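# Tighten the cylinder's loose nut using the impact wrench

## Task

Use the impact wrench to tighten the nut that sits loose on the cylinder.

## Robot and tools

Robot: two six-joint arms, left_arm and right_arm, each with a parallel two-finger gripper and a wrist camera. Joint order for every arm, in commands and in results: waist (joint1), shoulder (joint2), elbow (joint3), wrist pitch (joint4), wrist yaw (joint5), wrist roll (joint6). Stated ranges in rad: waist -2.618 to 3.054, shoulder 0.000 to 3.142, elbow 0.000 to 3.142, wrist pitch -1.571 to 1.571, wrist yaw -1.571 to 1.571, wrist roll -2.094 to 2.094. The true end stop may sit up to 0.036 rad either way from these.

Frames: one shared scene frame, origin on the tabletop midway between the arms, +z up, +x out across the table, left_arm on the +y side (names are not image sides). Arm bases: left_arm at (+0.034, +0.351, 0) m, quat_wxyz (+0.998, 0, 0, -0.066); right_arm at (+0.031, -0.334, 0) m, quat_wxyz (+1.000, 0, 0, +0.020). Gripper fingers point along the gripper's +z and close along its y. The reported end_effector_position is the point between the pads, roughly 1 cm short of the tips, and may be off, more so when the arm is stretched.

Command row: 14 numbers, each in [-1, 1], always for both arms: left_arm's six joint values then its opening, then the same seven for right_arm. Joint values are scaled offsets, not poses: 1.0 equals 1.202 rad (waist), 1.258 (shoulder), 1.238 (elbow), 2.073 (wrist pitch), 2.022 (wrist yaw and wrist roll). The opening is absolute: +1 fully open, -1 closed.

execute_actions(actions): a list of up to 15 actions; each action is a list of up to 15 rows, one row per 1/30 s step; if shorter, its final row repeats to fill 15 steps. Joint offsets in every row count from the angles the arm had when that action began (for the first action, the angles last reported). An action asking any joint to exceed its range by over 0.036 rad is rejected for both arms; a malformed action, or a failing first action, rejects the entire call with no motion. An empty list just returns state and images.

move(target, speed, blocking): target is one 14-number row whose offsets count from the Joint positions in the latest result that printed them. All joints travel in step so they finish together, taking 0.5 to 10 s; the gripper traces a curve. speed (0.01 to 2 rad/s, default 0.5) caps the joint with the longest way to go. Moves ignore obstacles and the other arm. Finger values are applied immediately. blocking=false returns after 0.5 s while motion continues; until a result shows it ended, other moves and actions are refused, so use wait or stop. The extra move: line reports the outcome (done, off_target, moving, held, fault), limits=held or limits=none, and each arm's joint furthest from target.

wait(seconds): 0 to 10; holds the last command, lets a running move go on, returns early if it ends. stop(): brakes a running move (needs room, more if fast); fingers keep moving. zoom_image(camera, region): camera is cam_high, cam_left_wrist or cam_right_wrist; region [x0, y0, x1, y1] in pixels, (0,0) top-left, at most 504 by 504. All three images are 504x504. read_manual(section) only returns licence text. finished_scene(scene): pass the current scene number once the nut is tightened and will stay so; it is final.

Results: a state line per arm with gripper position (m) and quat_wxyz; Joint positions and Joint velocities per arm in joint order plus finger gap in m (0.094 open); Joint targets, the angles now being driven toward; grip_measured on the command scale (each gripper may read about 1 mm off). "joint sent to its limit" means a joint was stopped at its real end (its absence proves nothing). "joint command not followed" means a clearance check altered some joint targets. FAULT and MOTOR HOT lines warn of stops; at 90 °C an arm halts 10 s, at 100 °C it drops everything.

Motion details: each step, a joint's target is kept within 0.202 (waist), 0.258 (shoulder), 0.238 (elbow), 0.573 (wrist pitch), 0.522 (yaw, roll) rad of its measured angle, and targets are scaled back if they would put the gripper over 70 mm away, so big offsets take several actions; resend what remains. Zero offsets can let an arm sag; to hold, command offsets back to the desired angles first, then zeros, adding more if it still falls short.

Gripping: to hold something, command an opening about 0.03 under grip_measured (smaller gap for a lighter grip). Pads push roughly 50 to 62 N, less on thin parts.

Avoid: knocking anything off the table (failure), arms colliding or pressing each other, drops, slips, slams, hard pushes, and long heavy holds that heat motors. Objects may be tugged briefly. The robot keeps running while you compose replies. Camera calibration: cam_high sits near (-0.247, 0.030, 0.932) looking down at the table; wrist cameras follow their hands; small pose and lens errors are possible.

Each tool is called after "Request:" in YAML: its name, and indented under it one key for each argument.

## Session

Request:
execute_actions:
  actions: []

Scene clock: 0.00 s.
left_arm: end_effector_position=(+0.0535, +0.5272, +0.1161) grip_measured=+1.000 end_effector_quat_wxyz=(-0.076, -0.426, +0.891, +0.137) | right_arm: end_effector_position=(+0.6261, -0.2467, +0.3684) grip_measured=+1.000 end_effector_quat_wxyz=(+0.627, -0.376, +0.620, -0.286)
Joint names: [waist, shoulder, elbow, wrist pitch, wrist yaw, wrist roll]
Joint positions: left_arm=[ 1.276  1.105  0.87  -1.272 -0.309  0.262  0.094] | right_arm=[ 0.113  1.884  1.688  0.146  0.037 -0.971  0.094]
Joint velocities: left_arm=[ 0.002 -0.017  0.007  0.037  0.022 -0.066  0.   ] | right_arm=[-0.002 -0.022  0.002  0.066  0.022 -0.066  0.   ]
Motor temperatures (°C, as the motors report them): left_arm=[17 19 17 18 18 19] | right_arm=[17 16 17 17 17 17]
Joint targets: left_arm=[1.276 1.098 0.881 -1.267 -0.313 0.259] | right_arm=[0.113 1.884 1.689 0.128 0.036 -0.967]

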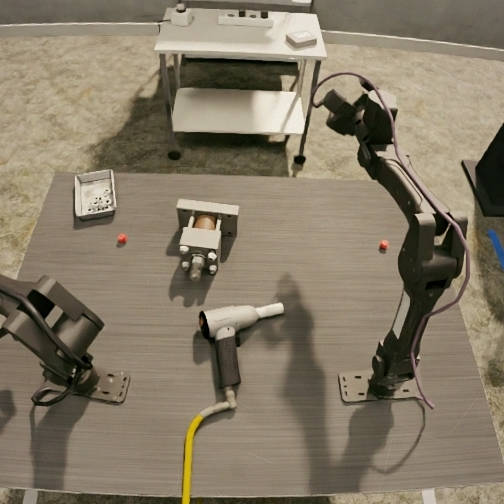

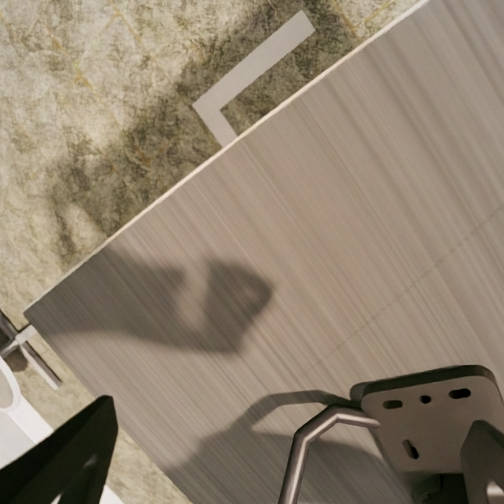

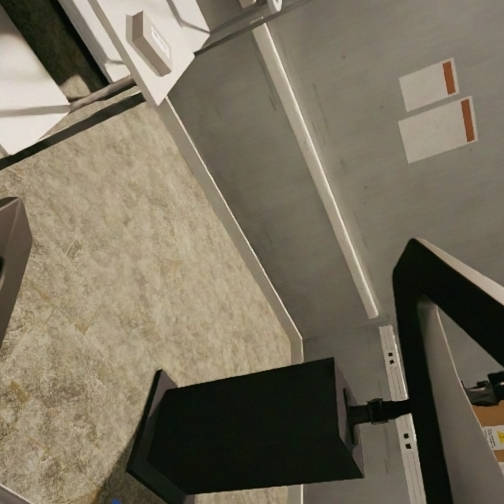

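Request:
zoom_image:
  camera: "cam_high"
  region: [150, 190, 270, 300]

Request:
zoom_image:
  camera: "cam_high"
  region: [180, 290, 310, 420]

Region (150, 190, 270, 300) of cam_high's 504x504 image, scaled by 4.200, with more detail than that image has; it fills the top 462 rows of this view, and the rest is white.

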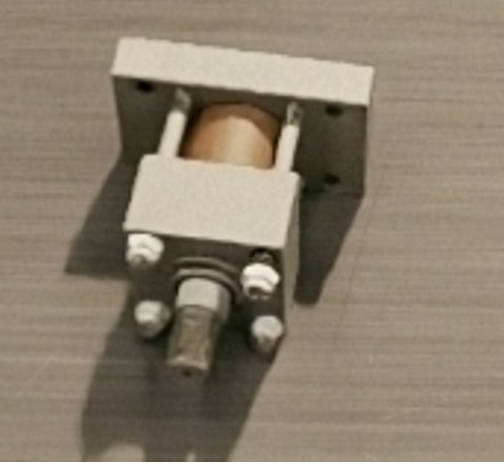

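Region (180, 290, 310, 420) of cam_high's 504x504 image, scaled by 3.877, with more detail than that image has.

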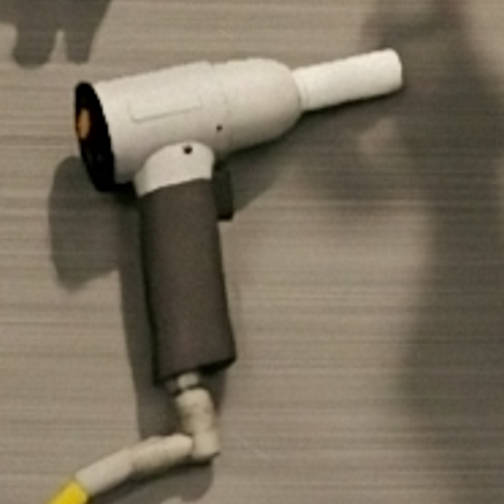

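Request:
move:
  target: [0,0,0,0,0,0,1, 0.9,0.114,0.219,-0.795,-0.018,1.0,1]
  speed: 1.2

Request:
move:
  target: [0,0,0,0,0,0,1, 0.173,0,0,0,0,0.153,1]
  speed: 0.8

Scene clock: 24.30 s.
left_arm: end_effector_position=(+0.0535, +0.5272, +0.1161) grip_measured=+1.000 end_effector_quat_wxyz=(-0.076, -0.426, +0.891, +0.137) | right_arm: end_effector_position=(+0.1552, +0.0304, +0.1518) grip_measured=+1.000 end_effector_quat_wxyz=(+0.003, -0.097, +0.995, +0.009)
Joint names: [waist, shoulder, elbow, wrist pitch, wrist yaw, wrist roll]
Joint positions: left_arm=[ 1.276  1.105  0.87  -1.272 -0.309  0.262  0.094] | right_arm=[ 1.197  2.008  1.937 -1.481 -0.002  1.045  0.094]
Joint velocities: left_arm=[-0.022  0.012 -0.002 -0.037 -0.022 -0.051  0.   ] | right_arm=[-0.017  0.007 -0.002 -0.022  0.007 -0.037  0.   ]
Motor temperatures (°C, as the motors report them): left_arm=[17 19 18 18 18 19] | right_arm=[17 20 19 20 17 17]
Joint targets: left_arm=[1.276 1.105 0.870 -1.272 -0.309 0.262] | right_arm=[1.195 2.027 1.959 -1.502 0.000 1.051]
move: off_target (right_arm); limits=none; left_arm: farthest joint: the waist, 0.000 radians from its target (0.000 radians at the start); right_arm: farthest joint: the elbow, 0.022 radians from its target (0.271 radians at the start)
camera_calibration (this result's frames):
cam_right_wrist: T_world_to_cam=[[0.335226, -0.942138, -0.000144918, -0.0277745], [-0.690171, -0.245677, 0.680667, 0.0108624], [-0.641317, -0.228077, -0.732593, 0.321386], [0, 0, 0, 1]] pos_world=[0.222918, 0.0498021, 0.228047]

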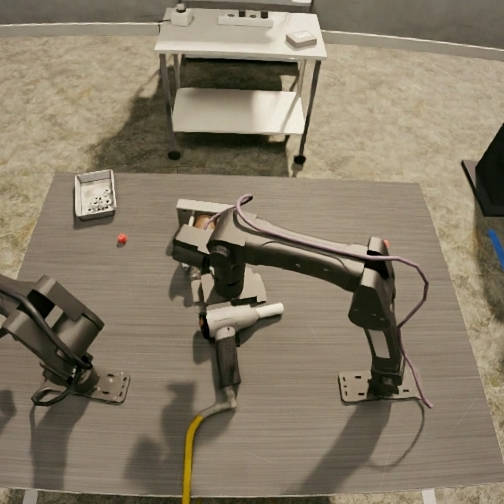

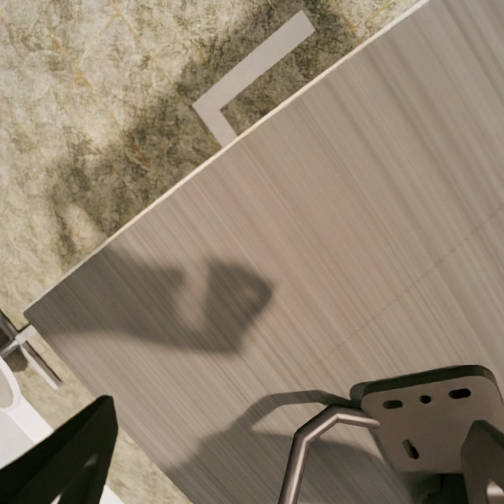

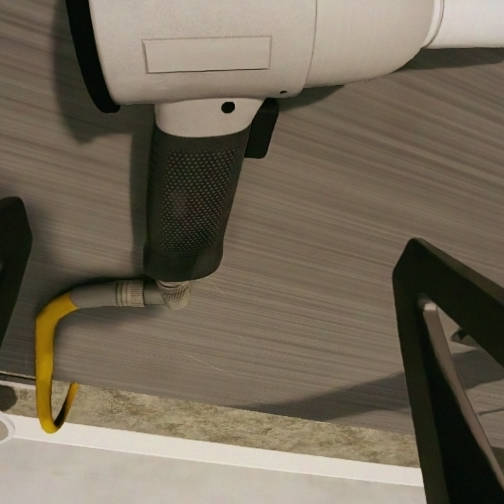

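Scene clock: 25.57 s.
left_arm: end_effector_position=(+0.0535, +0.5272, +0.1161) grip_measured=+1.000 end_effector_quat_wxyz=(-0.076, -0.426, +0.891, +0.137) | right_arm: end_effector_position=(+0.0756, +0.0484, +0.1518) grip_measured=+1.000 end_effector_quat_wxyz=(-0.002, -0.050, +0.999, +0.009)
Joint names: [waist, shoulder, elbow, wrist pitch, wrist yaw, wrist roll]
Joint positions: left_arm=[ 1.276  1.105  0.87  -1.272 -0.309  0.262  0.094] | right_arm=[ 1.408  2.008  1.937 -1.481 -0.006  1.348  0.094]
Joint velocities: left_arm=[-0.012  0.002 -0.007 -0.037 -0.022  0.007  0.   ] | right_arm=[ 0.002 -0.007 -0.027 -0.051  0.007 -0.037  0.   ]
Motor temperatures (°C, as the motors report them): left_arm=[17 19 18 18 18 19] | right_arm=[17 20 19 20 17 17]
Joint targets: left_arm=[1.276 1.105 0.870 -1.272 -0.309 0.262] | right_arm=[1.406 2.008 1.937 -1.481 -0.002 1.354]
move: done; limits=none; left_arm: farthest joint: the waist, 0.000 radians from its target (0.000 radians at the start); right_arm: farthest joint: the wrist roll, 0.006 radians from its target (0.309 radians at the start)
camera_calibration (this result's frames):
cam_right_wrist: T_world_to_cam=[[0.246679, -0.96909, -0.00386397, 0.0244481], [-0.703373, -0.181781, 0.687185, -0.0427353], [-0.666646, -0.166796, -0.726473, 0.272467], [0, 0, 0, 1]] pos_world=[0.145549, 0.0613704, 0.227401]

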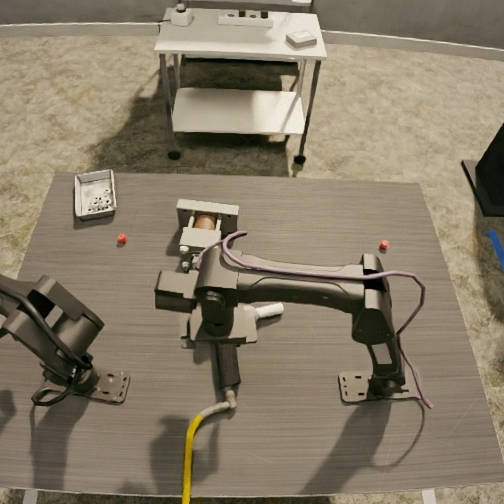

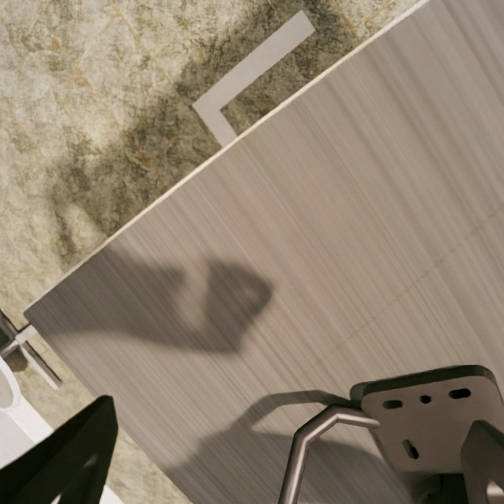

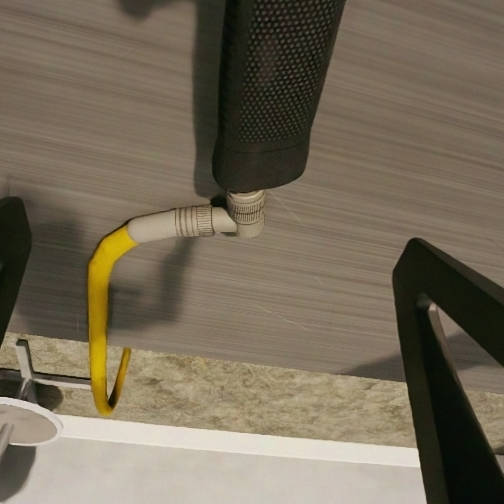

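Request:
move:
  target: [0,0,0,0,0,0,1, -0.078,-0.02,-0.227,0.114,0,-0.092,1]

Scene clock: 43.30 s.
left_arm: end_effector_position=(+0.0535, +0.5272, +0.1161) grip_measured=+1.000 end_effector_quat_wxyz=(-0.076, -0.426, +0.891, +0.137) | right_arm: end_effector_position=(+0.1071, +0.0354, +0.0878) grip_measured=+1.000 end_effector_quat_wxyz=(-0.006, -0.096, +0.995, -0.006)
Joint names: [waist, shoulder, elbow, wrist pitch, wrist yaw, wrist roll]
Joint positions: left_arm=[ 1.276  1.105  0.87  -1.272 -0.309  0.262  0.094] | right_arm=[ 1.32   1.999  1.67  -1.257 -0.007  1.168  0.094]
Joint velocities: left_arm=[-0.002 -0.002  0.002  0.007  0.081 -0.022  0.   ] | right_arm=[ 0.007 -0.017  0.002 -0.022 -0.037 -0.037  0.   ]
Motor temperatures (°C, as the motors report them): left_arm=[17 19 19 18 18 19] | right_arm=[17 22 18 19 17 17]
Joint targets: left_arm=[1.276 1.105 0.870 -1.272 -0.309 0.262] | right_arm=[1.314 1.983 1.656 -1.245 -0.006 1.162]
move: done; limits=none; left_arm: farthest joint: the waist, 0.000 radians from its target (0.000 radians at the start); right_arm: farthest joint: the shoulder, 0.016 radians from its target (0.025 radians at the start)
camera_calibration (this result's frames):
cam_right_wrist: T_world_to_cam=[[0.33503, -0.941882, 0.0247787, -0.00917233], [-0.680588, -0.223733, 0.69767, 0.0191425], [-0.651579, -0.250604, -0.71599, 0.245298], [0, 0, 0, 1]] pos_world=[0.175932, 0.0571162, 0.162503]

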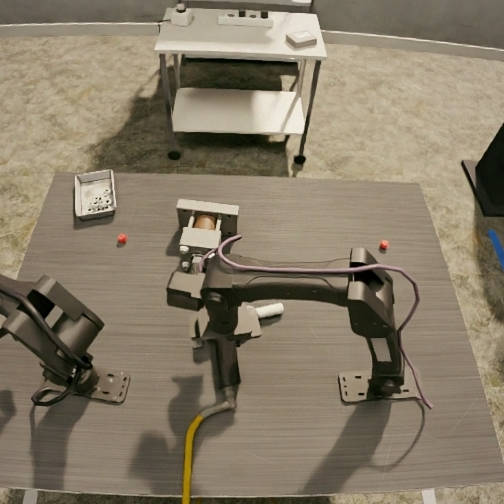

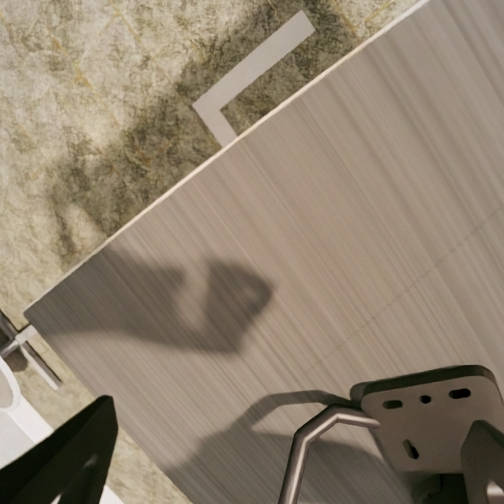

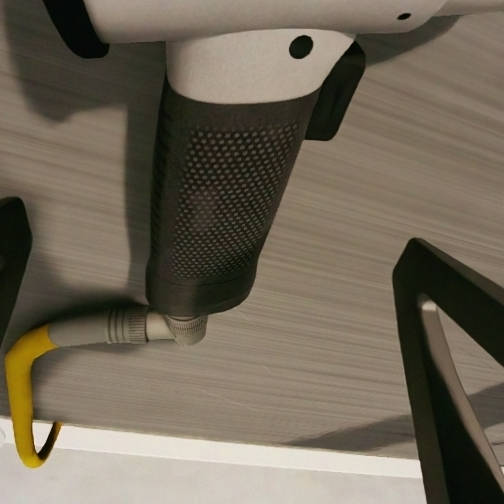

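Request:
move:
  target: [0,0,0,0,0,0,1, -0.018,0.034,-0.162,0.12,0,0,1]
  speed: 0.25

Scene clock: 47.97 s.
left_arm: end_effector_position=(+0.0535, +0.5272, +0.1161) grip_measured=+1.000 end_effector_quat_wxyz=(-0.076, -0.426, +0.891, +0.137) | right_arm: end_effector_position=(+0.1120, +0.0369, +0.0323) grip_measured=+1.000 end_effector_quat_wxyz=(-0.002, -0.091, +0.996, +0.006)
Joint names: [waist, shoulder, elbow, wrist pitch, wrist yaw, wrist roll]
Joint positions: left_arm=[ 1.276  1.105  0.87  -1.272 -0.309  0.262  0.094] | right_arm=[ 1.308  2.027  1.485 -1.019 -0.007  1.168  0.094]
Joint velocities: left_arm=[-0.012 -0.012 -0.002  0.022 -0.037 -0.022  0.   ] | right_arm=[-0.007  0.007  0.002  0.022 -0.066 -0.037  0.   ]
Motor temperatures (°C, as the motors report them): left_arm=[17 19 19 18 18 19] | right_arm=[17 22 18 18 17 17]
Joint targets: left_arm=[1.276 1.105 0.870 -1.272 -0.309 0.262] | right_arm=[1.299 2.042 1.469 -1.008 -0.007 1.168]
move: done; limits=none; left_arm: farthest joint: the waist, 0.000 radians from its target (0.000 radians at the start); right_arm: farthest joint: the elbow, 0.016 radians from its target (0.200 radians at the start)
camera_calibration (this result's frames):
cam_right_wrist: T_world_to_cam=[[0.324151, -0.945999, 0.00333196, -0.00592748], [-0.686931, -0.232956, 0.688373, 0.0629419], [-0.650424, -0.225426, -0.72535, 0.208354], [0, 0, 0, 1]] pos_world=[0.180676, 0.0560235, 0.107821]

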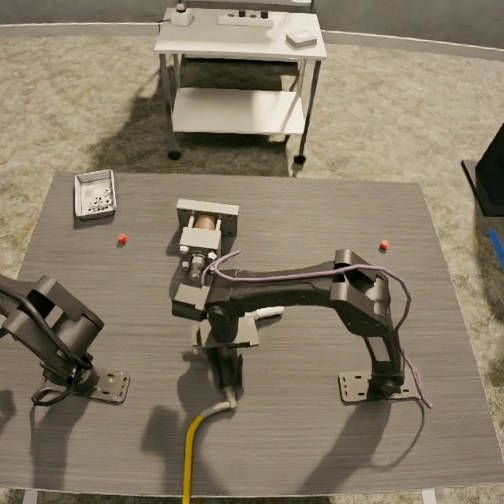

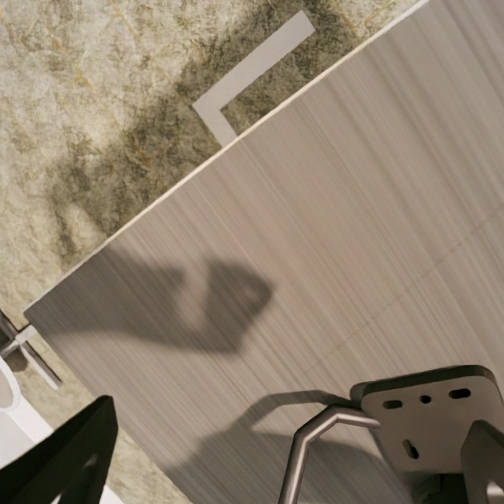

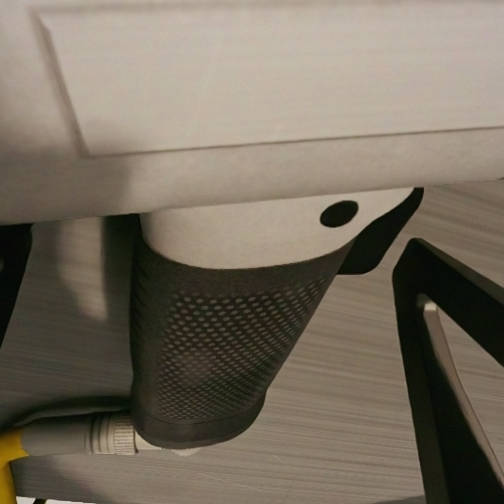

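Request:
move:
  target: [0,0,0,0,0,0,1, 0,0,0,0,0,0,0.2]

Request:
move:
  target: [0,0,0,0,0,0,1, 0,0,0,0,0,0,0.05]

Scene clock: 51.60 s.
left_arm: end_effector_position=(+0.0535, +0.5272, +0.1161) grip_measured=+1.000 end_effector_quat_wxyz=(-0.076, -0.426, +0.891, +0.137) | right_arm: end_effector_position=(+0.1127, +0.0314, +0.0322) grip_measured=+0.205 end_effector_quat_wxyz=(-0.002, -0.089, +0.996, -0.005)
Joint names: [waist, shoulder, elbow, wrist pitch, wrist yaw, wrist roll]
Joint positions: left_arm=[ 1.276  1.105  0.87  -1.272 -0.309  0.262  0.094] | right_arm=[ 1.307  2.027  1.485 -1.04   0.     1.169  0.057]
Joint velocities: left_arm=[-0.002 -0.002 -0.007  0.037  0.081  0.037  0.   ] | right_arm=[-0.007  0.007 -0.027 -0.007 -0.081  0.022 -0.   ]
Motor temperatures (°C, as the motors report them): left_arm=[17 19 19 18 18 19] | right_arm=[17 22 18 18 17 17]
Joint targets: left_arm=[1.276 1.105 0.870 -1.272 -0.309 0.262] | right_arm=[1.308 2.027 1.486 -1.019 -0.007 1.168]
move: off_target (right_arm); limits=none; left_arm: farthest joint: the waist, 0.000 radians from its target (0.000 radians at the start); right_arm: farthest joint: the wrist pitch, 0.021 radians from its target (0.000 radians at the start)
camera_calibration (this result's frames):
cam_right_wrist: T_world_to_cam=[[0.321234, -0.94667, 0.0250062, -0.0117171], [-0.689304, -0.215632, 0.691638, 0.0617911], [-0.649361, -0.239415, -0.721811, 0.207683], [0, 0, 0, 1]] pos_world=[0.181218, 0.0519543, 0.107464]

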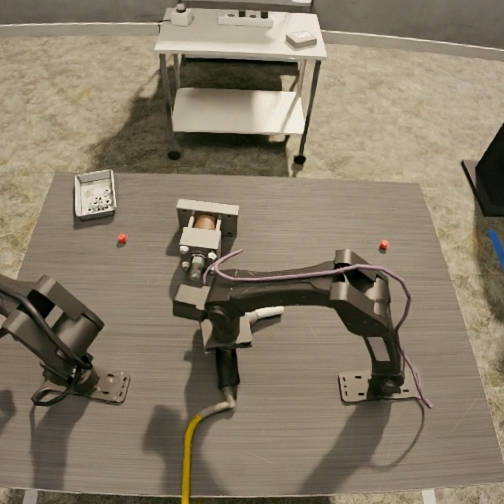

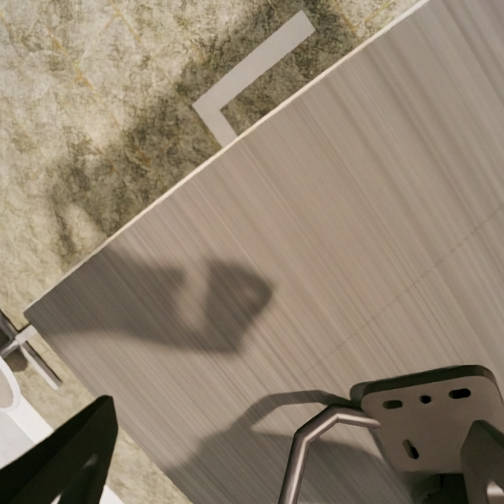

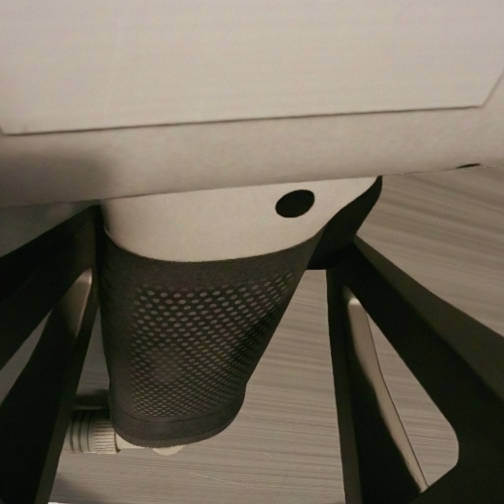

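Scene clock: 52.47 s.
left_arm: end_effector_position=(+0.0535, +0.5272, +0.1161) grip_measured=+1.000 end_effector_quat_wxyz=(-0.076, -0.426, +0.891, +0.137) | right_arm: end_effector_position=(+0.1145, +0.0358, +0.0332) grip_measured=+0.052 end_effector_quat_wxyz=(+0.003, -0.092, +0.996, +0.002)
Joint names: [waist, shoulder, elbow, wrist pitch, wrist yaw, wrist roll]
Joint positions: left_arm=[ 1.276  1.105  0.87  -1.272 -0.309  0.262  0.094] | right_arm=[ 1.307  2.028  1.49  -1.027  0.004  1.164  0.049]
Joint velocities: left_arm=[ 0.022 -0.007  0.002  0.051 -0.007  0.022  0.   ] | right_arm=[ 0.007 -0.007 -0.007 -0.051 -0.007 -0.037  0.001]
Motor temperatures (°C, as the motors report them): left_arm=[17 19 19 18 18 19] | right_arm=[17 22 18 18 17 17]
Joint targets: left_arm=[1.276 1.105 0.870 -1.272 -0.309 0.262] | right_arm=[1.307 2.027 1.485 -1.040 0.000 1.169]
move: done; limits=none; left_arm: farthest joint: the waist, 0.000 radians from its target (0.000 radians at the start); right_arm: farthest joint: the wrist pitch, 0.013 radians from its target (0.000 radians at the start)
camera_calibration (this result's frames):
cam_right_wrist: T_world_to_cam=[[0.326163, -0.945235, 0.0122029, -0.00832398], [-0.693011, -0.230311, 0.683149, 0.0644771], [-0.642926, -0.231275, -0.730177, 0.209898], [0, 0, 0, 1]] pos_world=[0.182347, 0.0555257, 0.109317]

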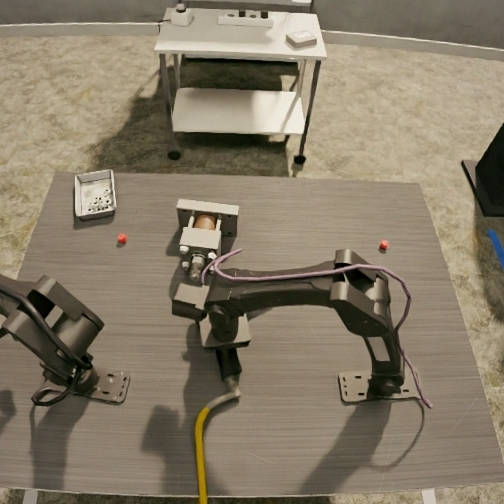

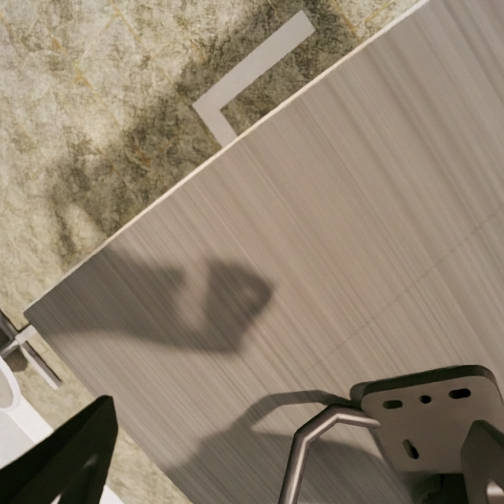

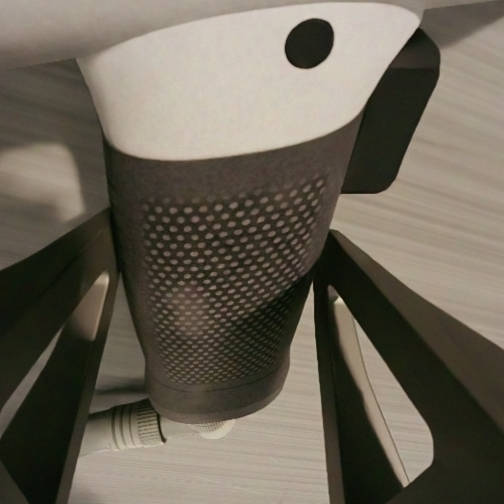

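Request:
move:
  target: [0,0,0,0,0,0,1, 0,0,0,0,0,0,0.7]

Scene clock: 56.57 s.
left_arm: end_effector_position=(+0.0535, +0.5272, +0.1161) grip_measured=+1.000 end_effector_quat_wxyz=(-0.076, -0.426, +0.891, +0.137) | right_arm: end_effector_position=(+0.1144, +0.0358, +0.0332) grip_measured=+0.698 end_effector_quat_wxyz=(+0.002, -0.092, +0.996, +0.002)
Joint names: [waist, shoulder, elbow, wrist pitch, wrist yaw, wrist roll]
Joint positions: left_arm=[ 1.276  1.105  0.87  -1.272 -0.309  0.262  0.094] | right_arm=[ 1.307  2.028  1.49  -1.027  0.003  1.164  0.08 ]
Joint velocities: left_arm=[0.012 0.007 0.002 0.007 0.022 0.081 0.   ] | right_arm=[ 0.017  0.002 -0.017  0.007  0.037  0.037  0.001]
Motor temperatures (°C, as the motors report them): left_arm=[17 19 19 18 18 19] | right_arm=[17 22 18 18 17 17]
Joint targets: left_arm=[1.276 1.105 0.870 -1.272 -0.309 0.262] | right_arm=[1.307 2.028 1.490 -1.027 0.004 1.164]
move: done; limits=none; left_arm: farthest joint: the waist, 0.000 radians from its target (0.000 radians at the start); right_arm: farthest joint: the wrist yaw, 0.001 radians from its target (0.001 radians at the start)
camera_calibration (this result's frames):
cam_right_wrist: T_world_to_cam=[[0.325809, -0.94536, 0.0119995, -0.00823639], [-0.692843, -0.230107, 0.683389, 0.0644003], [-0.643287, -0.230968, -0.729956, 0.209882], [0, 0, 0, 1]] pos_world=[0.182317, 0.0555085, 0.109293]

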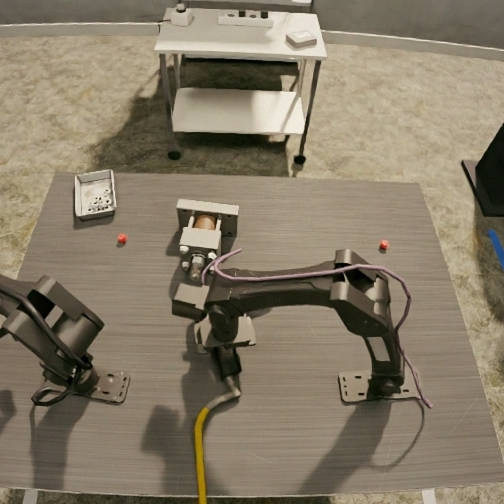

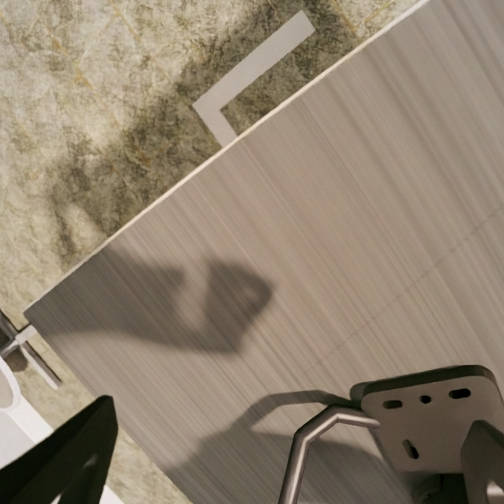

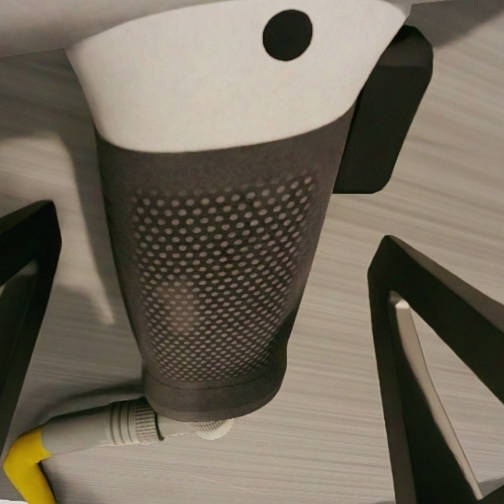

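Request:
move:
  target: [0,0,0,0,0,0,1, -0.085,0.068,0.102,-0.027,0,-0.114,1]
  speed: 0.2

Scene clock: 68.40 s.
left_arm: end_effector_position=(+0.0535, +0.5272, +0.1161) grip_measured=+1.000 end_effector_quat_wxyz=(-0.076, -0.426, +0.891, +0.137) | right_arm: end_effector_position=(+0.1545, +0.0455, +0.0348) grip_measured=+1.000 end_effector_quat_wxyz=(+0.004, -0.157, +0.988, +0.006)
Joint names: [waist, shoulder, elbow, wrist pitch, wrist yaw, wrist roll]
Joint positions: left_arm=[ 1.276  1.105  0.87  -1.272 -0.309  0.262  0.094] | right_arm=[ 1.213  2.093  1.595 -1.059  0.002  0.94   0.094]
Joint velocities: left_arm=[-0.007 -0.017  0.007 -0.037 -0.037 -0.022  0.   ] | right_arm=[-0.017  0.022 -0.017 -0.022 -0.022 -0.007  0.   ]
Motor temperatures (°C, as the motors report them): left_arm=[17 19 19 18 18 19] | right_arm=[17 22 18 18 17 17]
Joint targets: left_arm=[1.276 1.105 0.870 -1.272 -0.309 0.262] | right_arm=[1.204 2.113 1.616 -1.084 0.003 0.933]
move: off_target (right_arm); limits=none; left_arm: farthest joint: the waist, 0.000 radians from its target (0.000 radians at the start); right_arm: farthest joint: the wrist pitch, 0.024 radians from its target (0.056 radians at the start)
camera_calibration (this result's frames):
cam_right_wrist: T_world_to_cam=[[0.446351, -0.894835, 0.00635465, -0.0328727], [-0.65846, -0.32362, 0.679485, 0.0924421], [-0.605971, -0.307473, -0.733661, 0.236898], [0, 0, 0, 1]] pos_world=[0.219096, 0.0733404, 0.111199]

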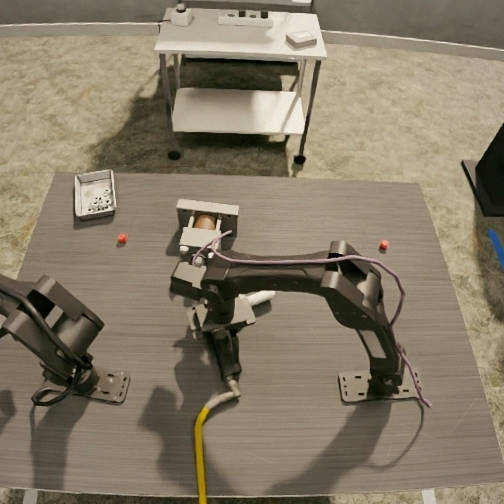

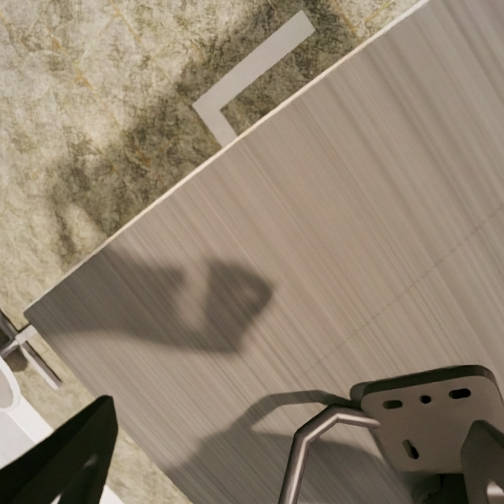

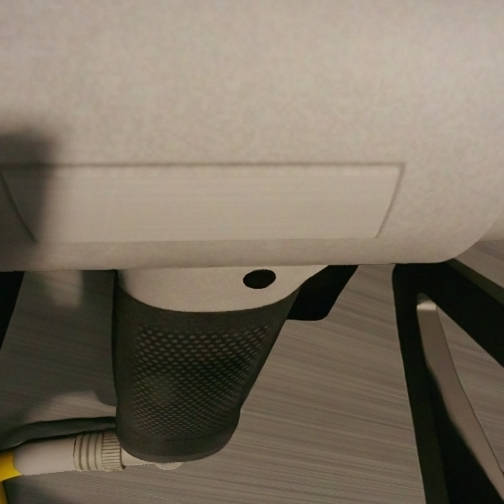

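Better. Close gradually.

Request:
move:
  target: [0,0,0,0,0,0,1, 0,0,0,0,0,0,0.22]

Request:
move:
  target: [0,0,0,0,0,0,1, 0,0,0,0,0,0,0.17]

Scene clock: 70.93 s.
left_arm: end_effector_position=(+0.0535, +0.5272, +0.1161) grip_measured=+1.000 end_effector_quat_wxyz=(-0.076, -0.426, +0.891, +0.137) | right_arm: end_effector_position=(+0.1505, +0.0594, +0.0418) grip_measured=+0.224 end_effector_quat_wxyz=(+0.007, -0.162, +0.986, +0.034)
Joint names: [waist, shoulder, elbow, wrist pitch, wrist yaw, wrist roll]
Joint positions: left_arm=[ 1.276  1.105  0.87  -1.272 -0.309  0.262  0.094] | right_arm=[ 1.224  2.083  1.606 -1.028 -0.018  0.939  0.058]
Joint velocities: left_arm=[ 0.012  0.007  0.007 -0.022  0.051  0.022  0.   ] | right_arm=[-0.002 -0.002 -0.012 -0.007 -0.066 -0.022 -0.   ]
Motor temperatures (°C, as the motors report them): left_arm=[17 19 19 18 18 19] | right_arm=[17 22 18 18 17 17]
Joint targets: left_arm=[1.276 1.105 0.870 -1.272 -0.309 0.262] | right_arm=[1.213 2.093 1.595 -1.059 0.002 0.940]
move: off_target (right_arm); limits=none; left_arm: farthest joint: the waist, 0.000 radians from its target (0.000 radians at the start); right_arm: farthest joint: the wrist pitch, 0.031 radians from its target (0.000 radians at the start)
camera_calibration (this result's frames):
cam_right_wrist: T_world_to_cam=[[0.45722, -0.888216, -0.0449799, -0.0185728], [-0.652055, -0.369188, 0.662211, 0.0919572], [-0.604793, -0.273447, -0.747966, 0.242314], [0, 0, 0, 1]] pos_world=[0.215002, 0.0837126, 0.119512]

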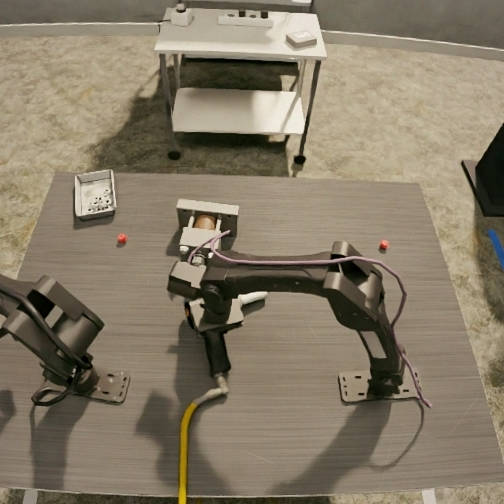

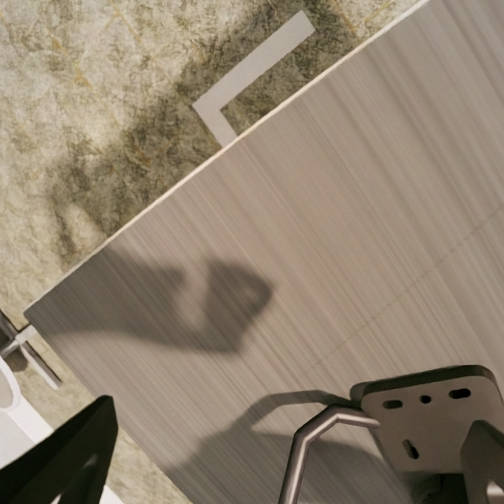

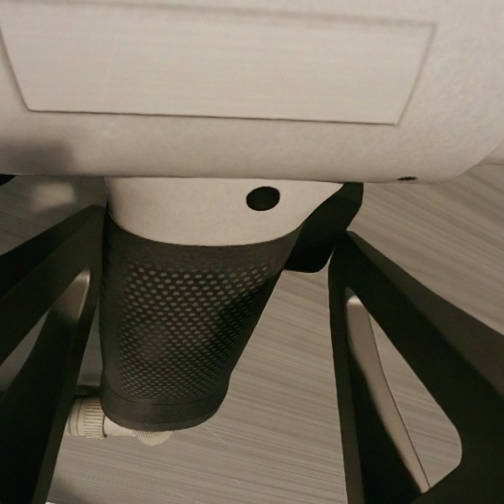

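Scene clock: 71.43 s.
left_arm: end_effector_position=(+0.0535, +0.5272, +0.1161) grip_measured=+1.000 end_effector_quat_wxyz=(-0.076, -0.426, +0.891, +0.137) | right_arm: end_effector_position=(+0.1502, +0.0603, +0.0419) grip_measured=+0.175 end_effector_quat_wxyz=(+0.006, -0.162, +0.986, +0.036)
Joint names: [waist, shoulder, elbow, wrist pitch, wrist yaw, wrist roll]
Joint positions: left_arm=[ 1.276  1.105  0.87  -1.272 -0.309  0.262  0.094] | right_arm=[ 1.224  2.083  1.606 -1.025 -0.021  0.939  0.055]
Joint velocities: left_arm=[ 0.002 -0.002  0.002 -0.007  0.037  0.037  0.   ] | right_arm=[-0.007 -0.002  0.002 -0.007  0.007  0.051 -0.001]
Motor temperatures (°C, as the motors report them): left_arm=[17 19 19 18 18 19] | right_arm=[17 22 18 18 17 17]
Joint targets: left_arm=[1.276 1.105 0.870 -1.272 -0.309 0.262] | right_arm=[1.224 2.083 1.606 -1.028 -0.018 0.939]
move: done; limits=none; left_arm: farthest joint: the waist, 0.000 radians from its target (0.000 radians at the start); right_arm: farthest joint: the wrist pitch, 0.003 radians from its target (0.000 radians at the start)
camera_calibration (this result's frames):
cam_right_wrist: T_world_to_cam=[[0.45731, -0.88794, -0.049286, -0.0175009], [-0.650664, -0.371857, 0.662087, 0.0920103], [-0.606221, -0.27071, -0.747805, 0.242468], [0, 0, 0, 1]] pos_world=[0.214861, 0.0843136, 0.119538]

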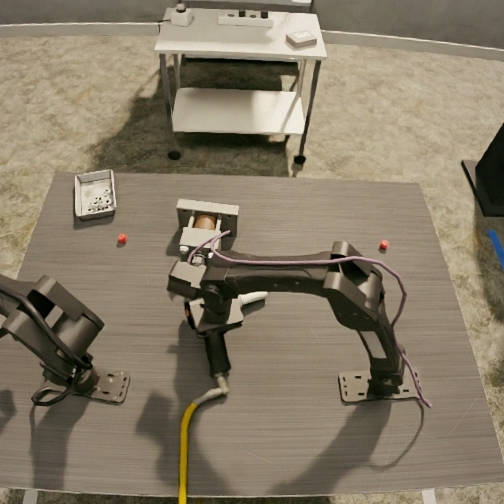

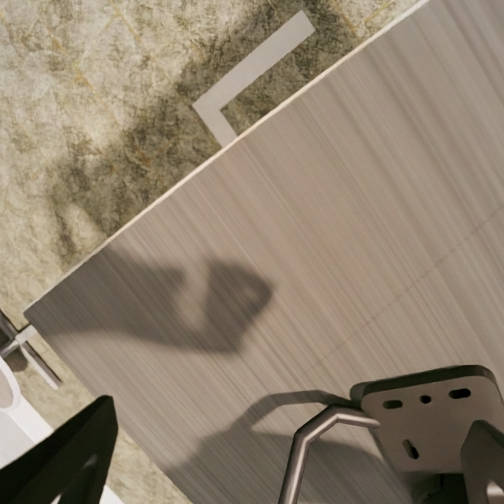

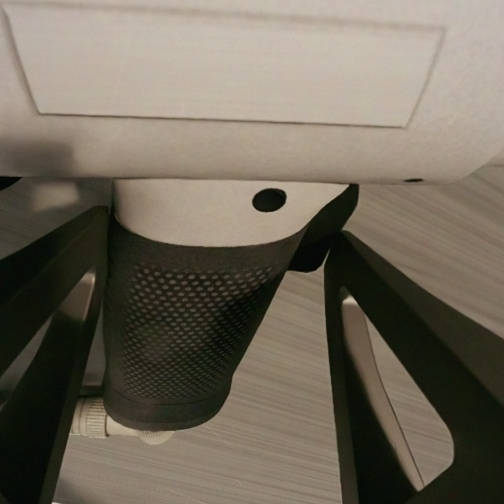

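Request:
move:
  target: [0,0,0,0,0,0,1, 0,0,0,0,0,0,0.7]

Request:
move:
  target: [0,0,0,0,0,0,1, 0.03,-0.03,0.2,-0.13,0,0,1]

Request:
move:
  target: [0,0,0,0,0,0,1, -0.3,-0.54,-1,0.95,0,-0.465,1]
  speed: 1.0

Scene clock: 88.00 s.
left_arm: end_effector_position=(+0.0535, +0.5272, +0.1161) grip_measured=+1.000 end_effector_quat_wxyz=(-0.076, -0.426, +0.891, +0.137) | right_arm: end_effector_position=(+0.1501, +0.0596, +0.0418) grip_measured=+0.698 end_effector_quat_wxyz=(+0.006, -0.162, +0.986, +0.035)
Joint names: [waist, shoulder, elbow, wrist pitch, wrist yaw, wrist roll]
Joint positions: left_arm=[ 1.276  1.105  0.87  -1.272 -0.309  0.262  0.094] | right_arm=[ 1.224  2.083  1.606 -1.027 -0.021  0.939  0.08 ]
Joint velocities: left_arm=[-0.002  0.012 -0.002  0.007 -0.007 -0.037  0.   ] | right_arm=[-0.002 -0.017 -0.012 -0.007  0.007 -0.007 -0.   ]
Motor temperatures (°C, as the motors report them): left_arm=[17 19 19 18 18 19] | right_arm=[17 23 18 18 17 17]
Joint targets: left_arm=[1.276 1.105 0.870 -1.272 -0.309 0.262] | right_arm=[1.224 2.083 1.606 -1.025 -0.022 0.939]
move: done; limits=none; left_arm: farthest joint: the waist, 0.000 radians from its target (0.000 radians at the start); right_arm: farthest joint: the wrist pitch, 0.002 radians from its target (0.000 radians at the start)
camera_calibration (this result's frames):
cam_right_wrist: T_world_to_cam=[[0.45726, -0.888098, -0.0468567, -0.0181532], [-0.650632, -0.369984, 0.663167, 0.0915848], [-0.606293, -0.272753, -0.747004, 0.242308], [0, 0, 0, 1]] pos_world=[0.214798, 0.0838534, 0.119418]

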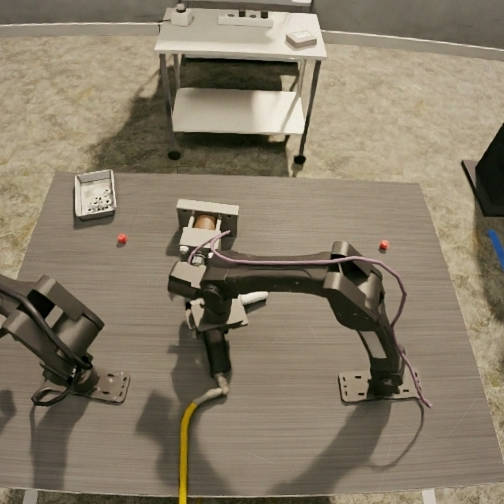

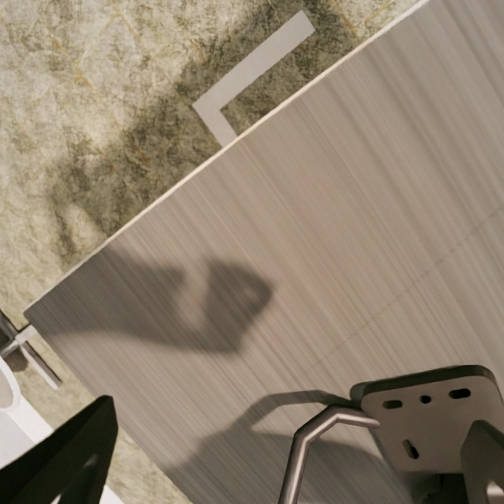

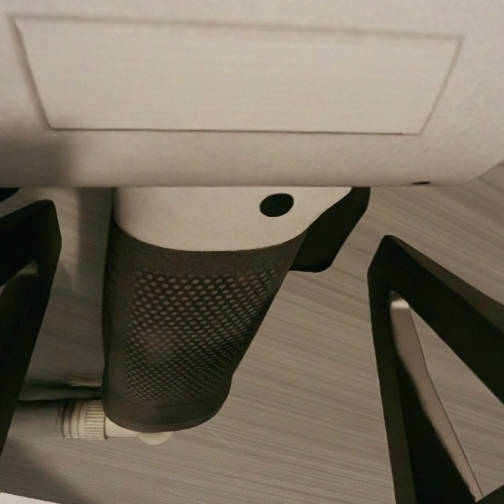

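Scene clock: 89.33 s.
left_arm: end_effector_position=(+0.0535, +0.5272, +0.1161) grip_measured=+1.000 end_effector_quat_wxyz=(-0.076, -0.426, +0.891, +0.137) | right_arm: end_effector_position=(+0.1401, +0.0662, +0.1124) grip_measured=+1.000 end_effector_quat_wxyz=(+0.009, -0.176, +0.983, +0.042)
Joint names: [waist, shoulder, elbow, wrist pitch, wrist yaw, wrist roll]
Joint positions: left_arm=[ 1.276  1.105  0.87  -1.272 -0.309  0.262  0.094] | right_arm=[ 1.252  2.05   1.838 -1.275 -0.021  0.939  0.094]
Joint velocities: left_arm=[-0.012  0.017 -0.027 -0.066  0.007 -0.037  0.   ] | right_arm=[-0.012 -0.012 -0.007  0.022  0.051 -0.022  0.   ]
Motor temperatures (°C, as the motors report them): left_arm=[17 19 19 18 18 19] | right_arm=[17 23 19 18 17 17]
Joint targets: left_arm=[1.276 1.105 0.870 -1.272 -0.309 0.262] | right_arm=[1.260 2.045 1.854 -1.297 -0.021 0.939]
move: off_target (right_arm); limits=none; left_arm: farthest joint: the waist, 0.000 radians from its target (0.000 radians at the start); right_arm: farthest joint: the wrist pitch, 0.021 radians from its target (0.269 radians at the start)
camera_calibration (this result's frames):
cam_right_wrist: T_world_to_cam=[[0.482054, -0.874169, -0.0587555, -0.00748563], [-0.643109, -0.398586, 0.653865, 0.0426166], [-0.595008, -0.277412, -0.754326, 0.290244], [0, 0, 0, 1]] pos_world=[0.203713, 0.0909598, 0.190633]

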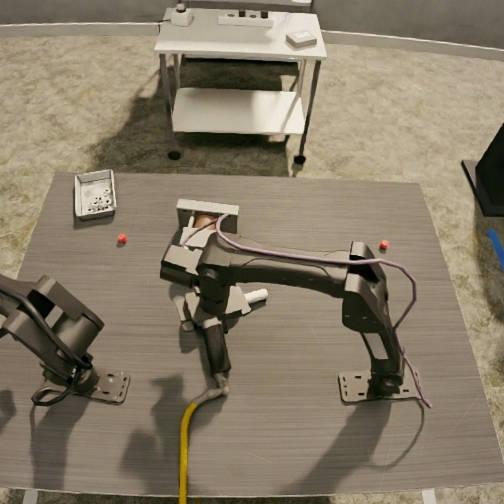

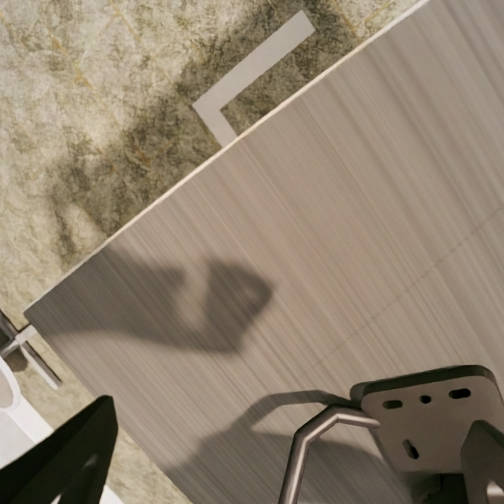

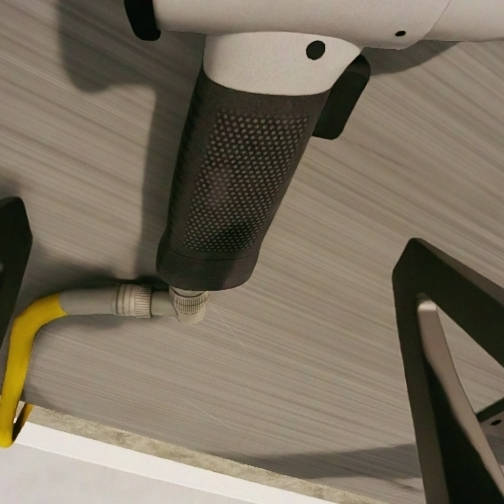

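Scene clock: 92.20 s.
left_arm: end_effector_position=(+0.0535, +0.5272, +0.1161) grip_measured=+1.000 end_effector_quat_wxyz=(-0.076, -0.426, +0.891, +0.137) | right_arm: end_effector_position=(+0.2848, +0.0232, +0.2311) grip_measured=+1.000 end_effector_quat_wxyz=(+0.601, -0.338, +0.652, +0.316)
Joint names: [waist, shoulder, elbow, wrist pitch, wrist yaw, wrist roll]
Joint positions: left_arm=[ 1.276  1.105  0.87  -1.272 -0.309  0.262  0.094] | right_arm=[ 0.901  1.391  0.618  0.696 -0.021  0.005  0.094]
Joint velocities: left_arm=[-0.012 -0.022  0.002 -0.051 -0.022 -0.037  0.   ] | right_arm=[ 0.002 -0.017 -0.002  0.007 -0.066  0.007  0.001]
Motor temperatures (°C, as the motors report them): left_arm=[17 19 19 18 18 19] | right_arm=[17 23 18 19 17 17]
Joint targets: left_arm=[1.276 1.105 0.870 -1.272 -0.309 0.262] | right_arm=[0.892 1.371 0.600 0.694 -0.021 -0.001]
move: off_target (right_arm); limits=none; left_arm: farthest joint: the waist, 0.000 radians from its target (0.000 radians at the start); right_arm: farthest joint: the shoulder, 0.021 radians from its target (0.680 radians at the start)
camera_calibration (this result's frames):
cam_right_wrist: T_world_to_cam=[[0.80998, -0.568909, 0.142392, -0.254832], [-0.347467, -0.661135, -0.664956, 0.267538], [0.47244, 0.489124, -0.733184, 0.127288], [0, 0, 0, 1]] pos_world=[0.239233, -0.0303575, 0.307513]

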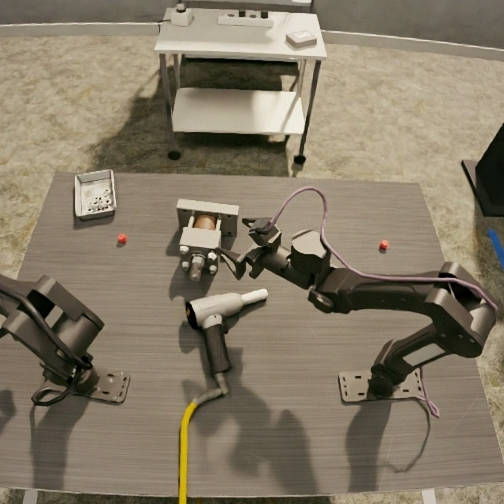

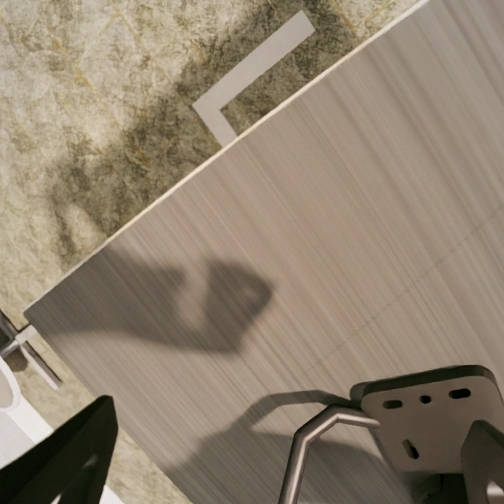

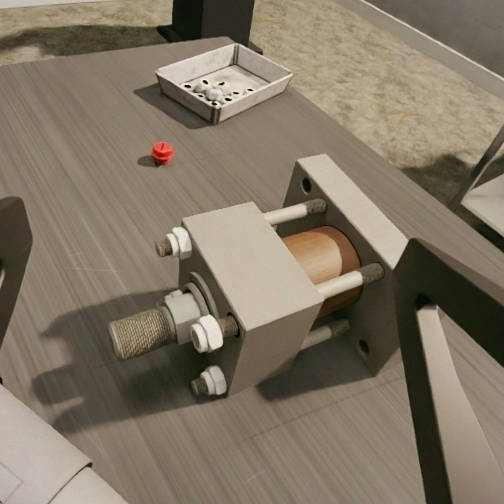

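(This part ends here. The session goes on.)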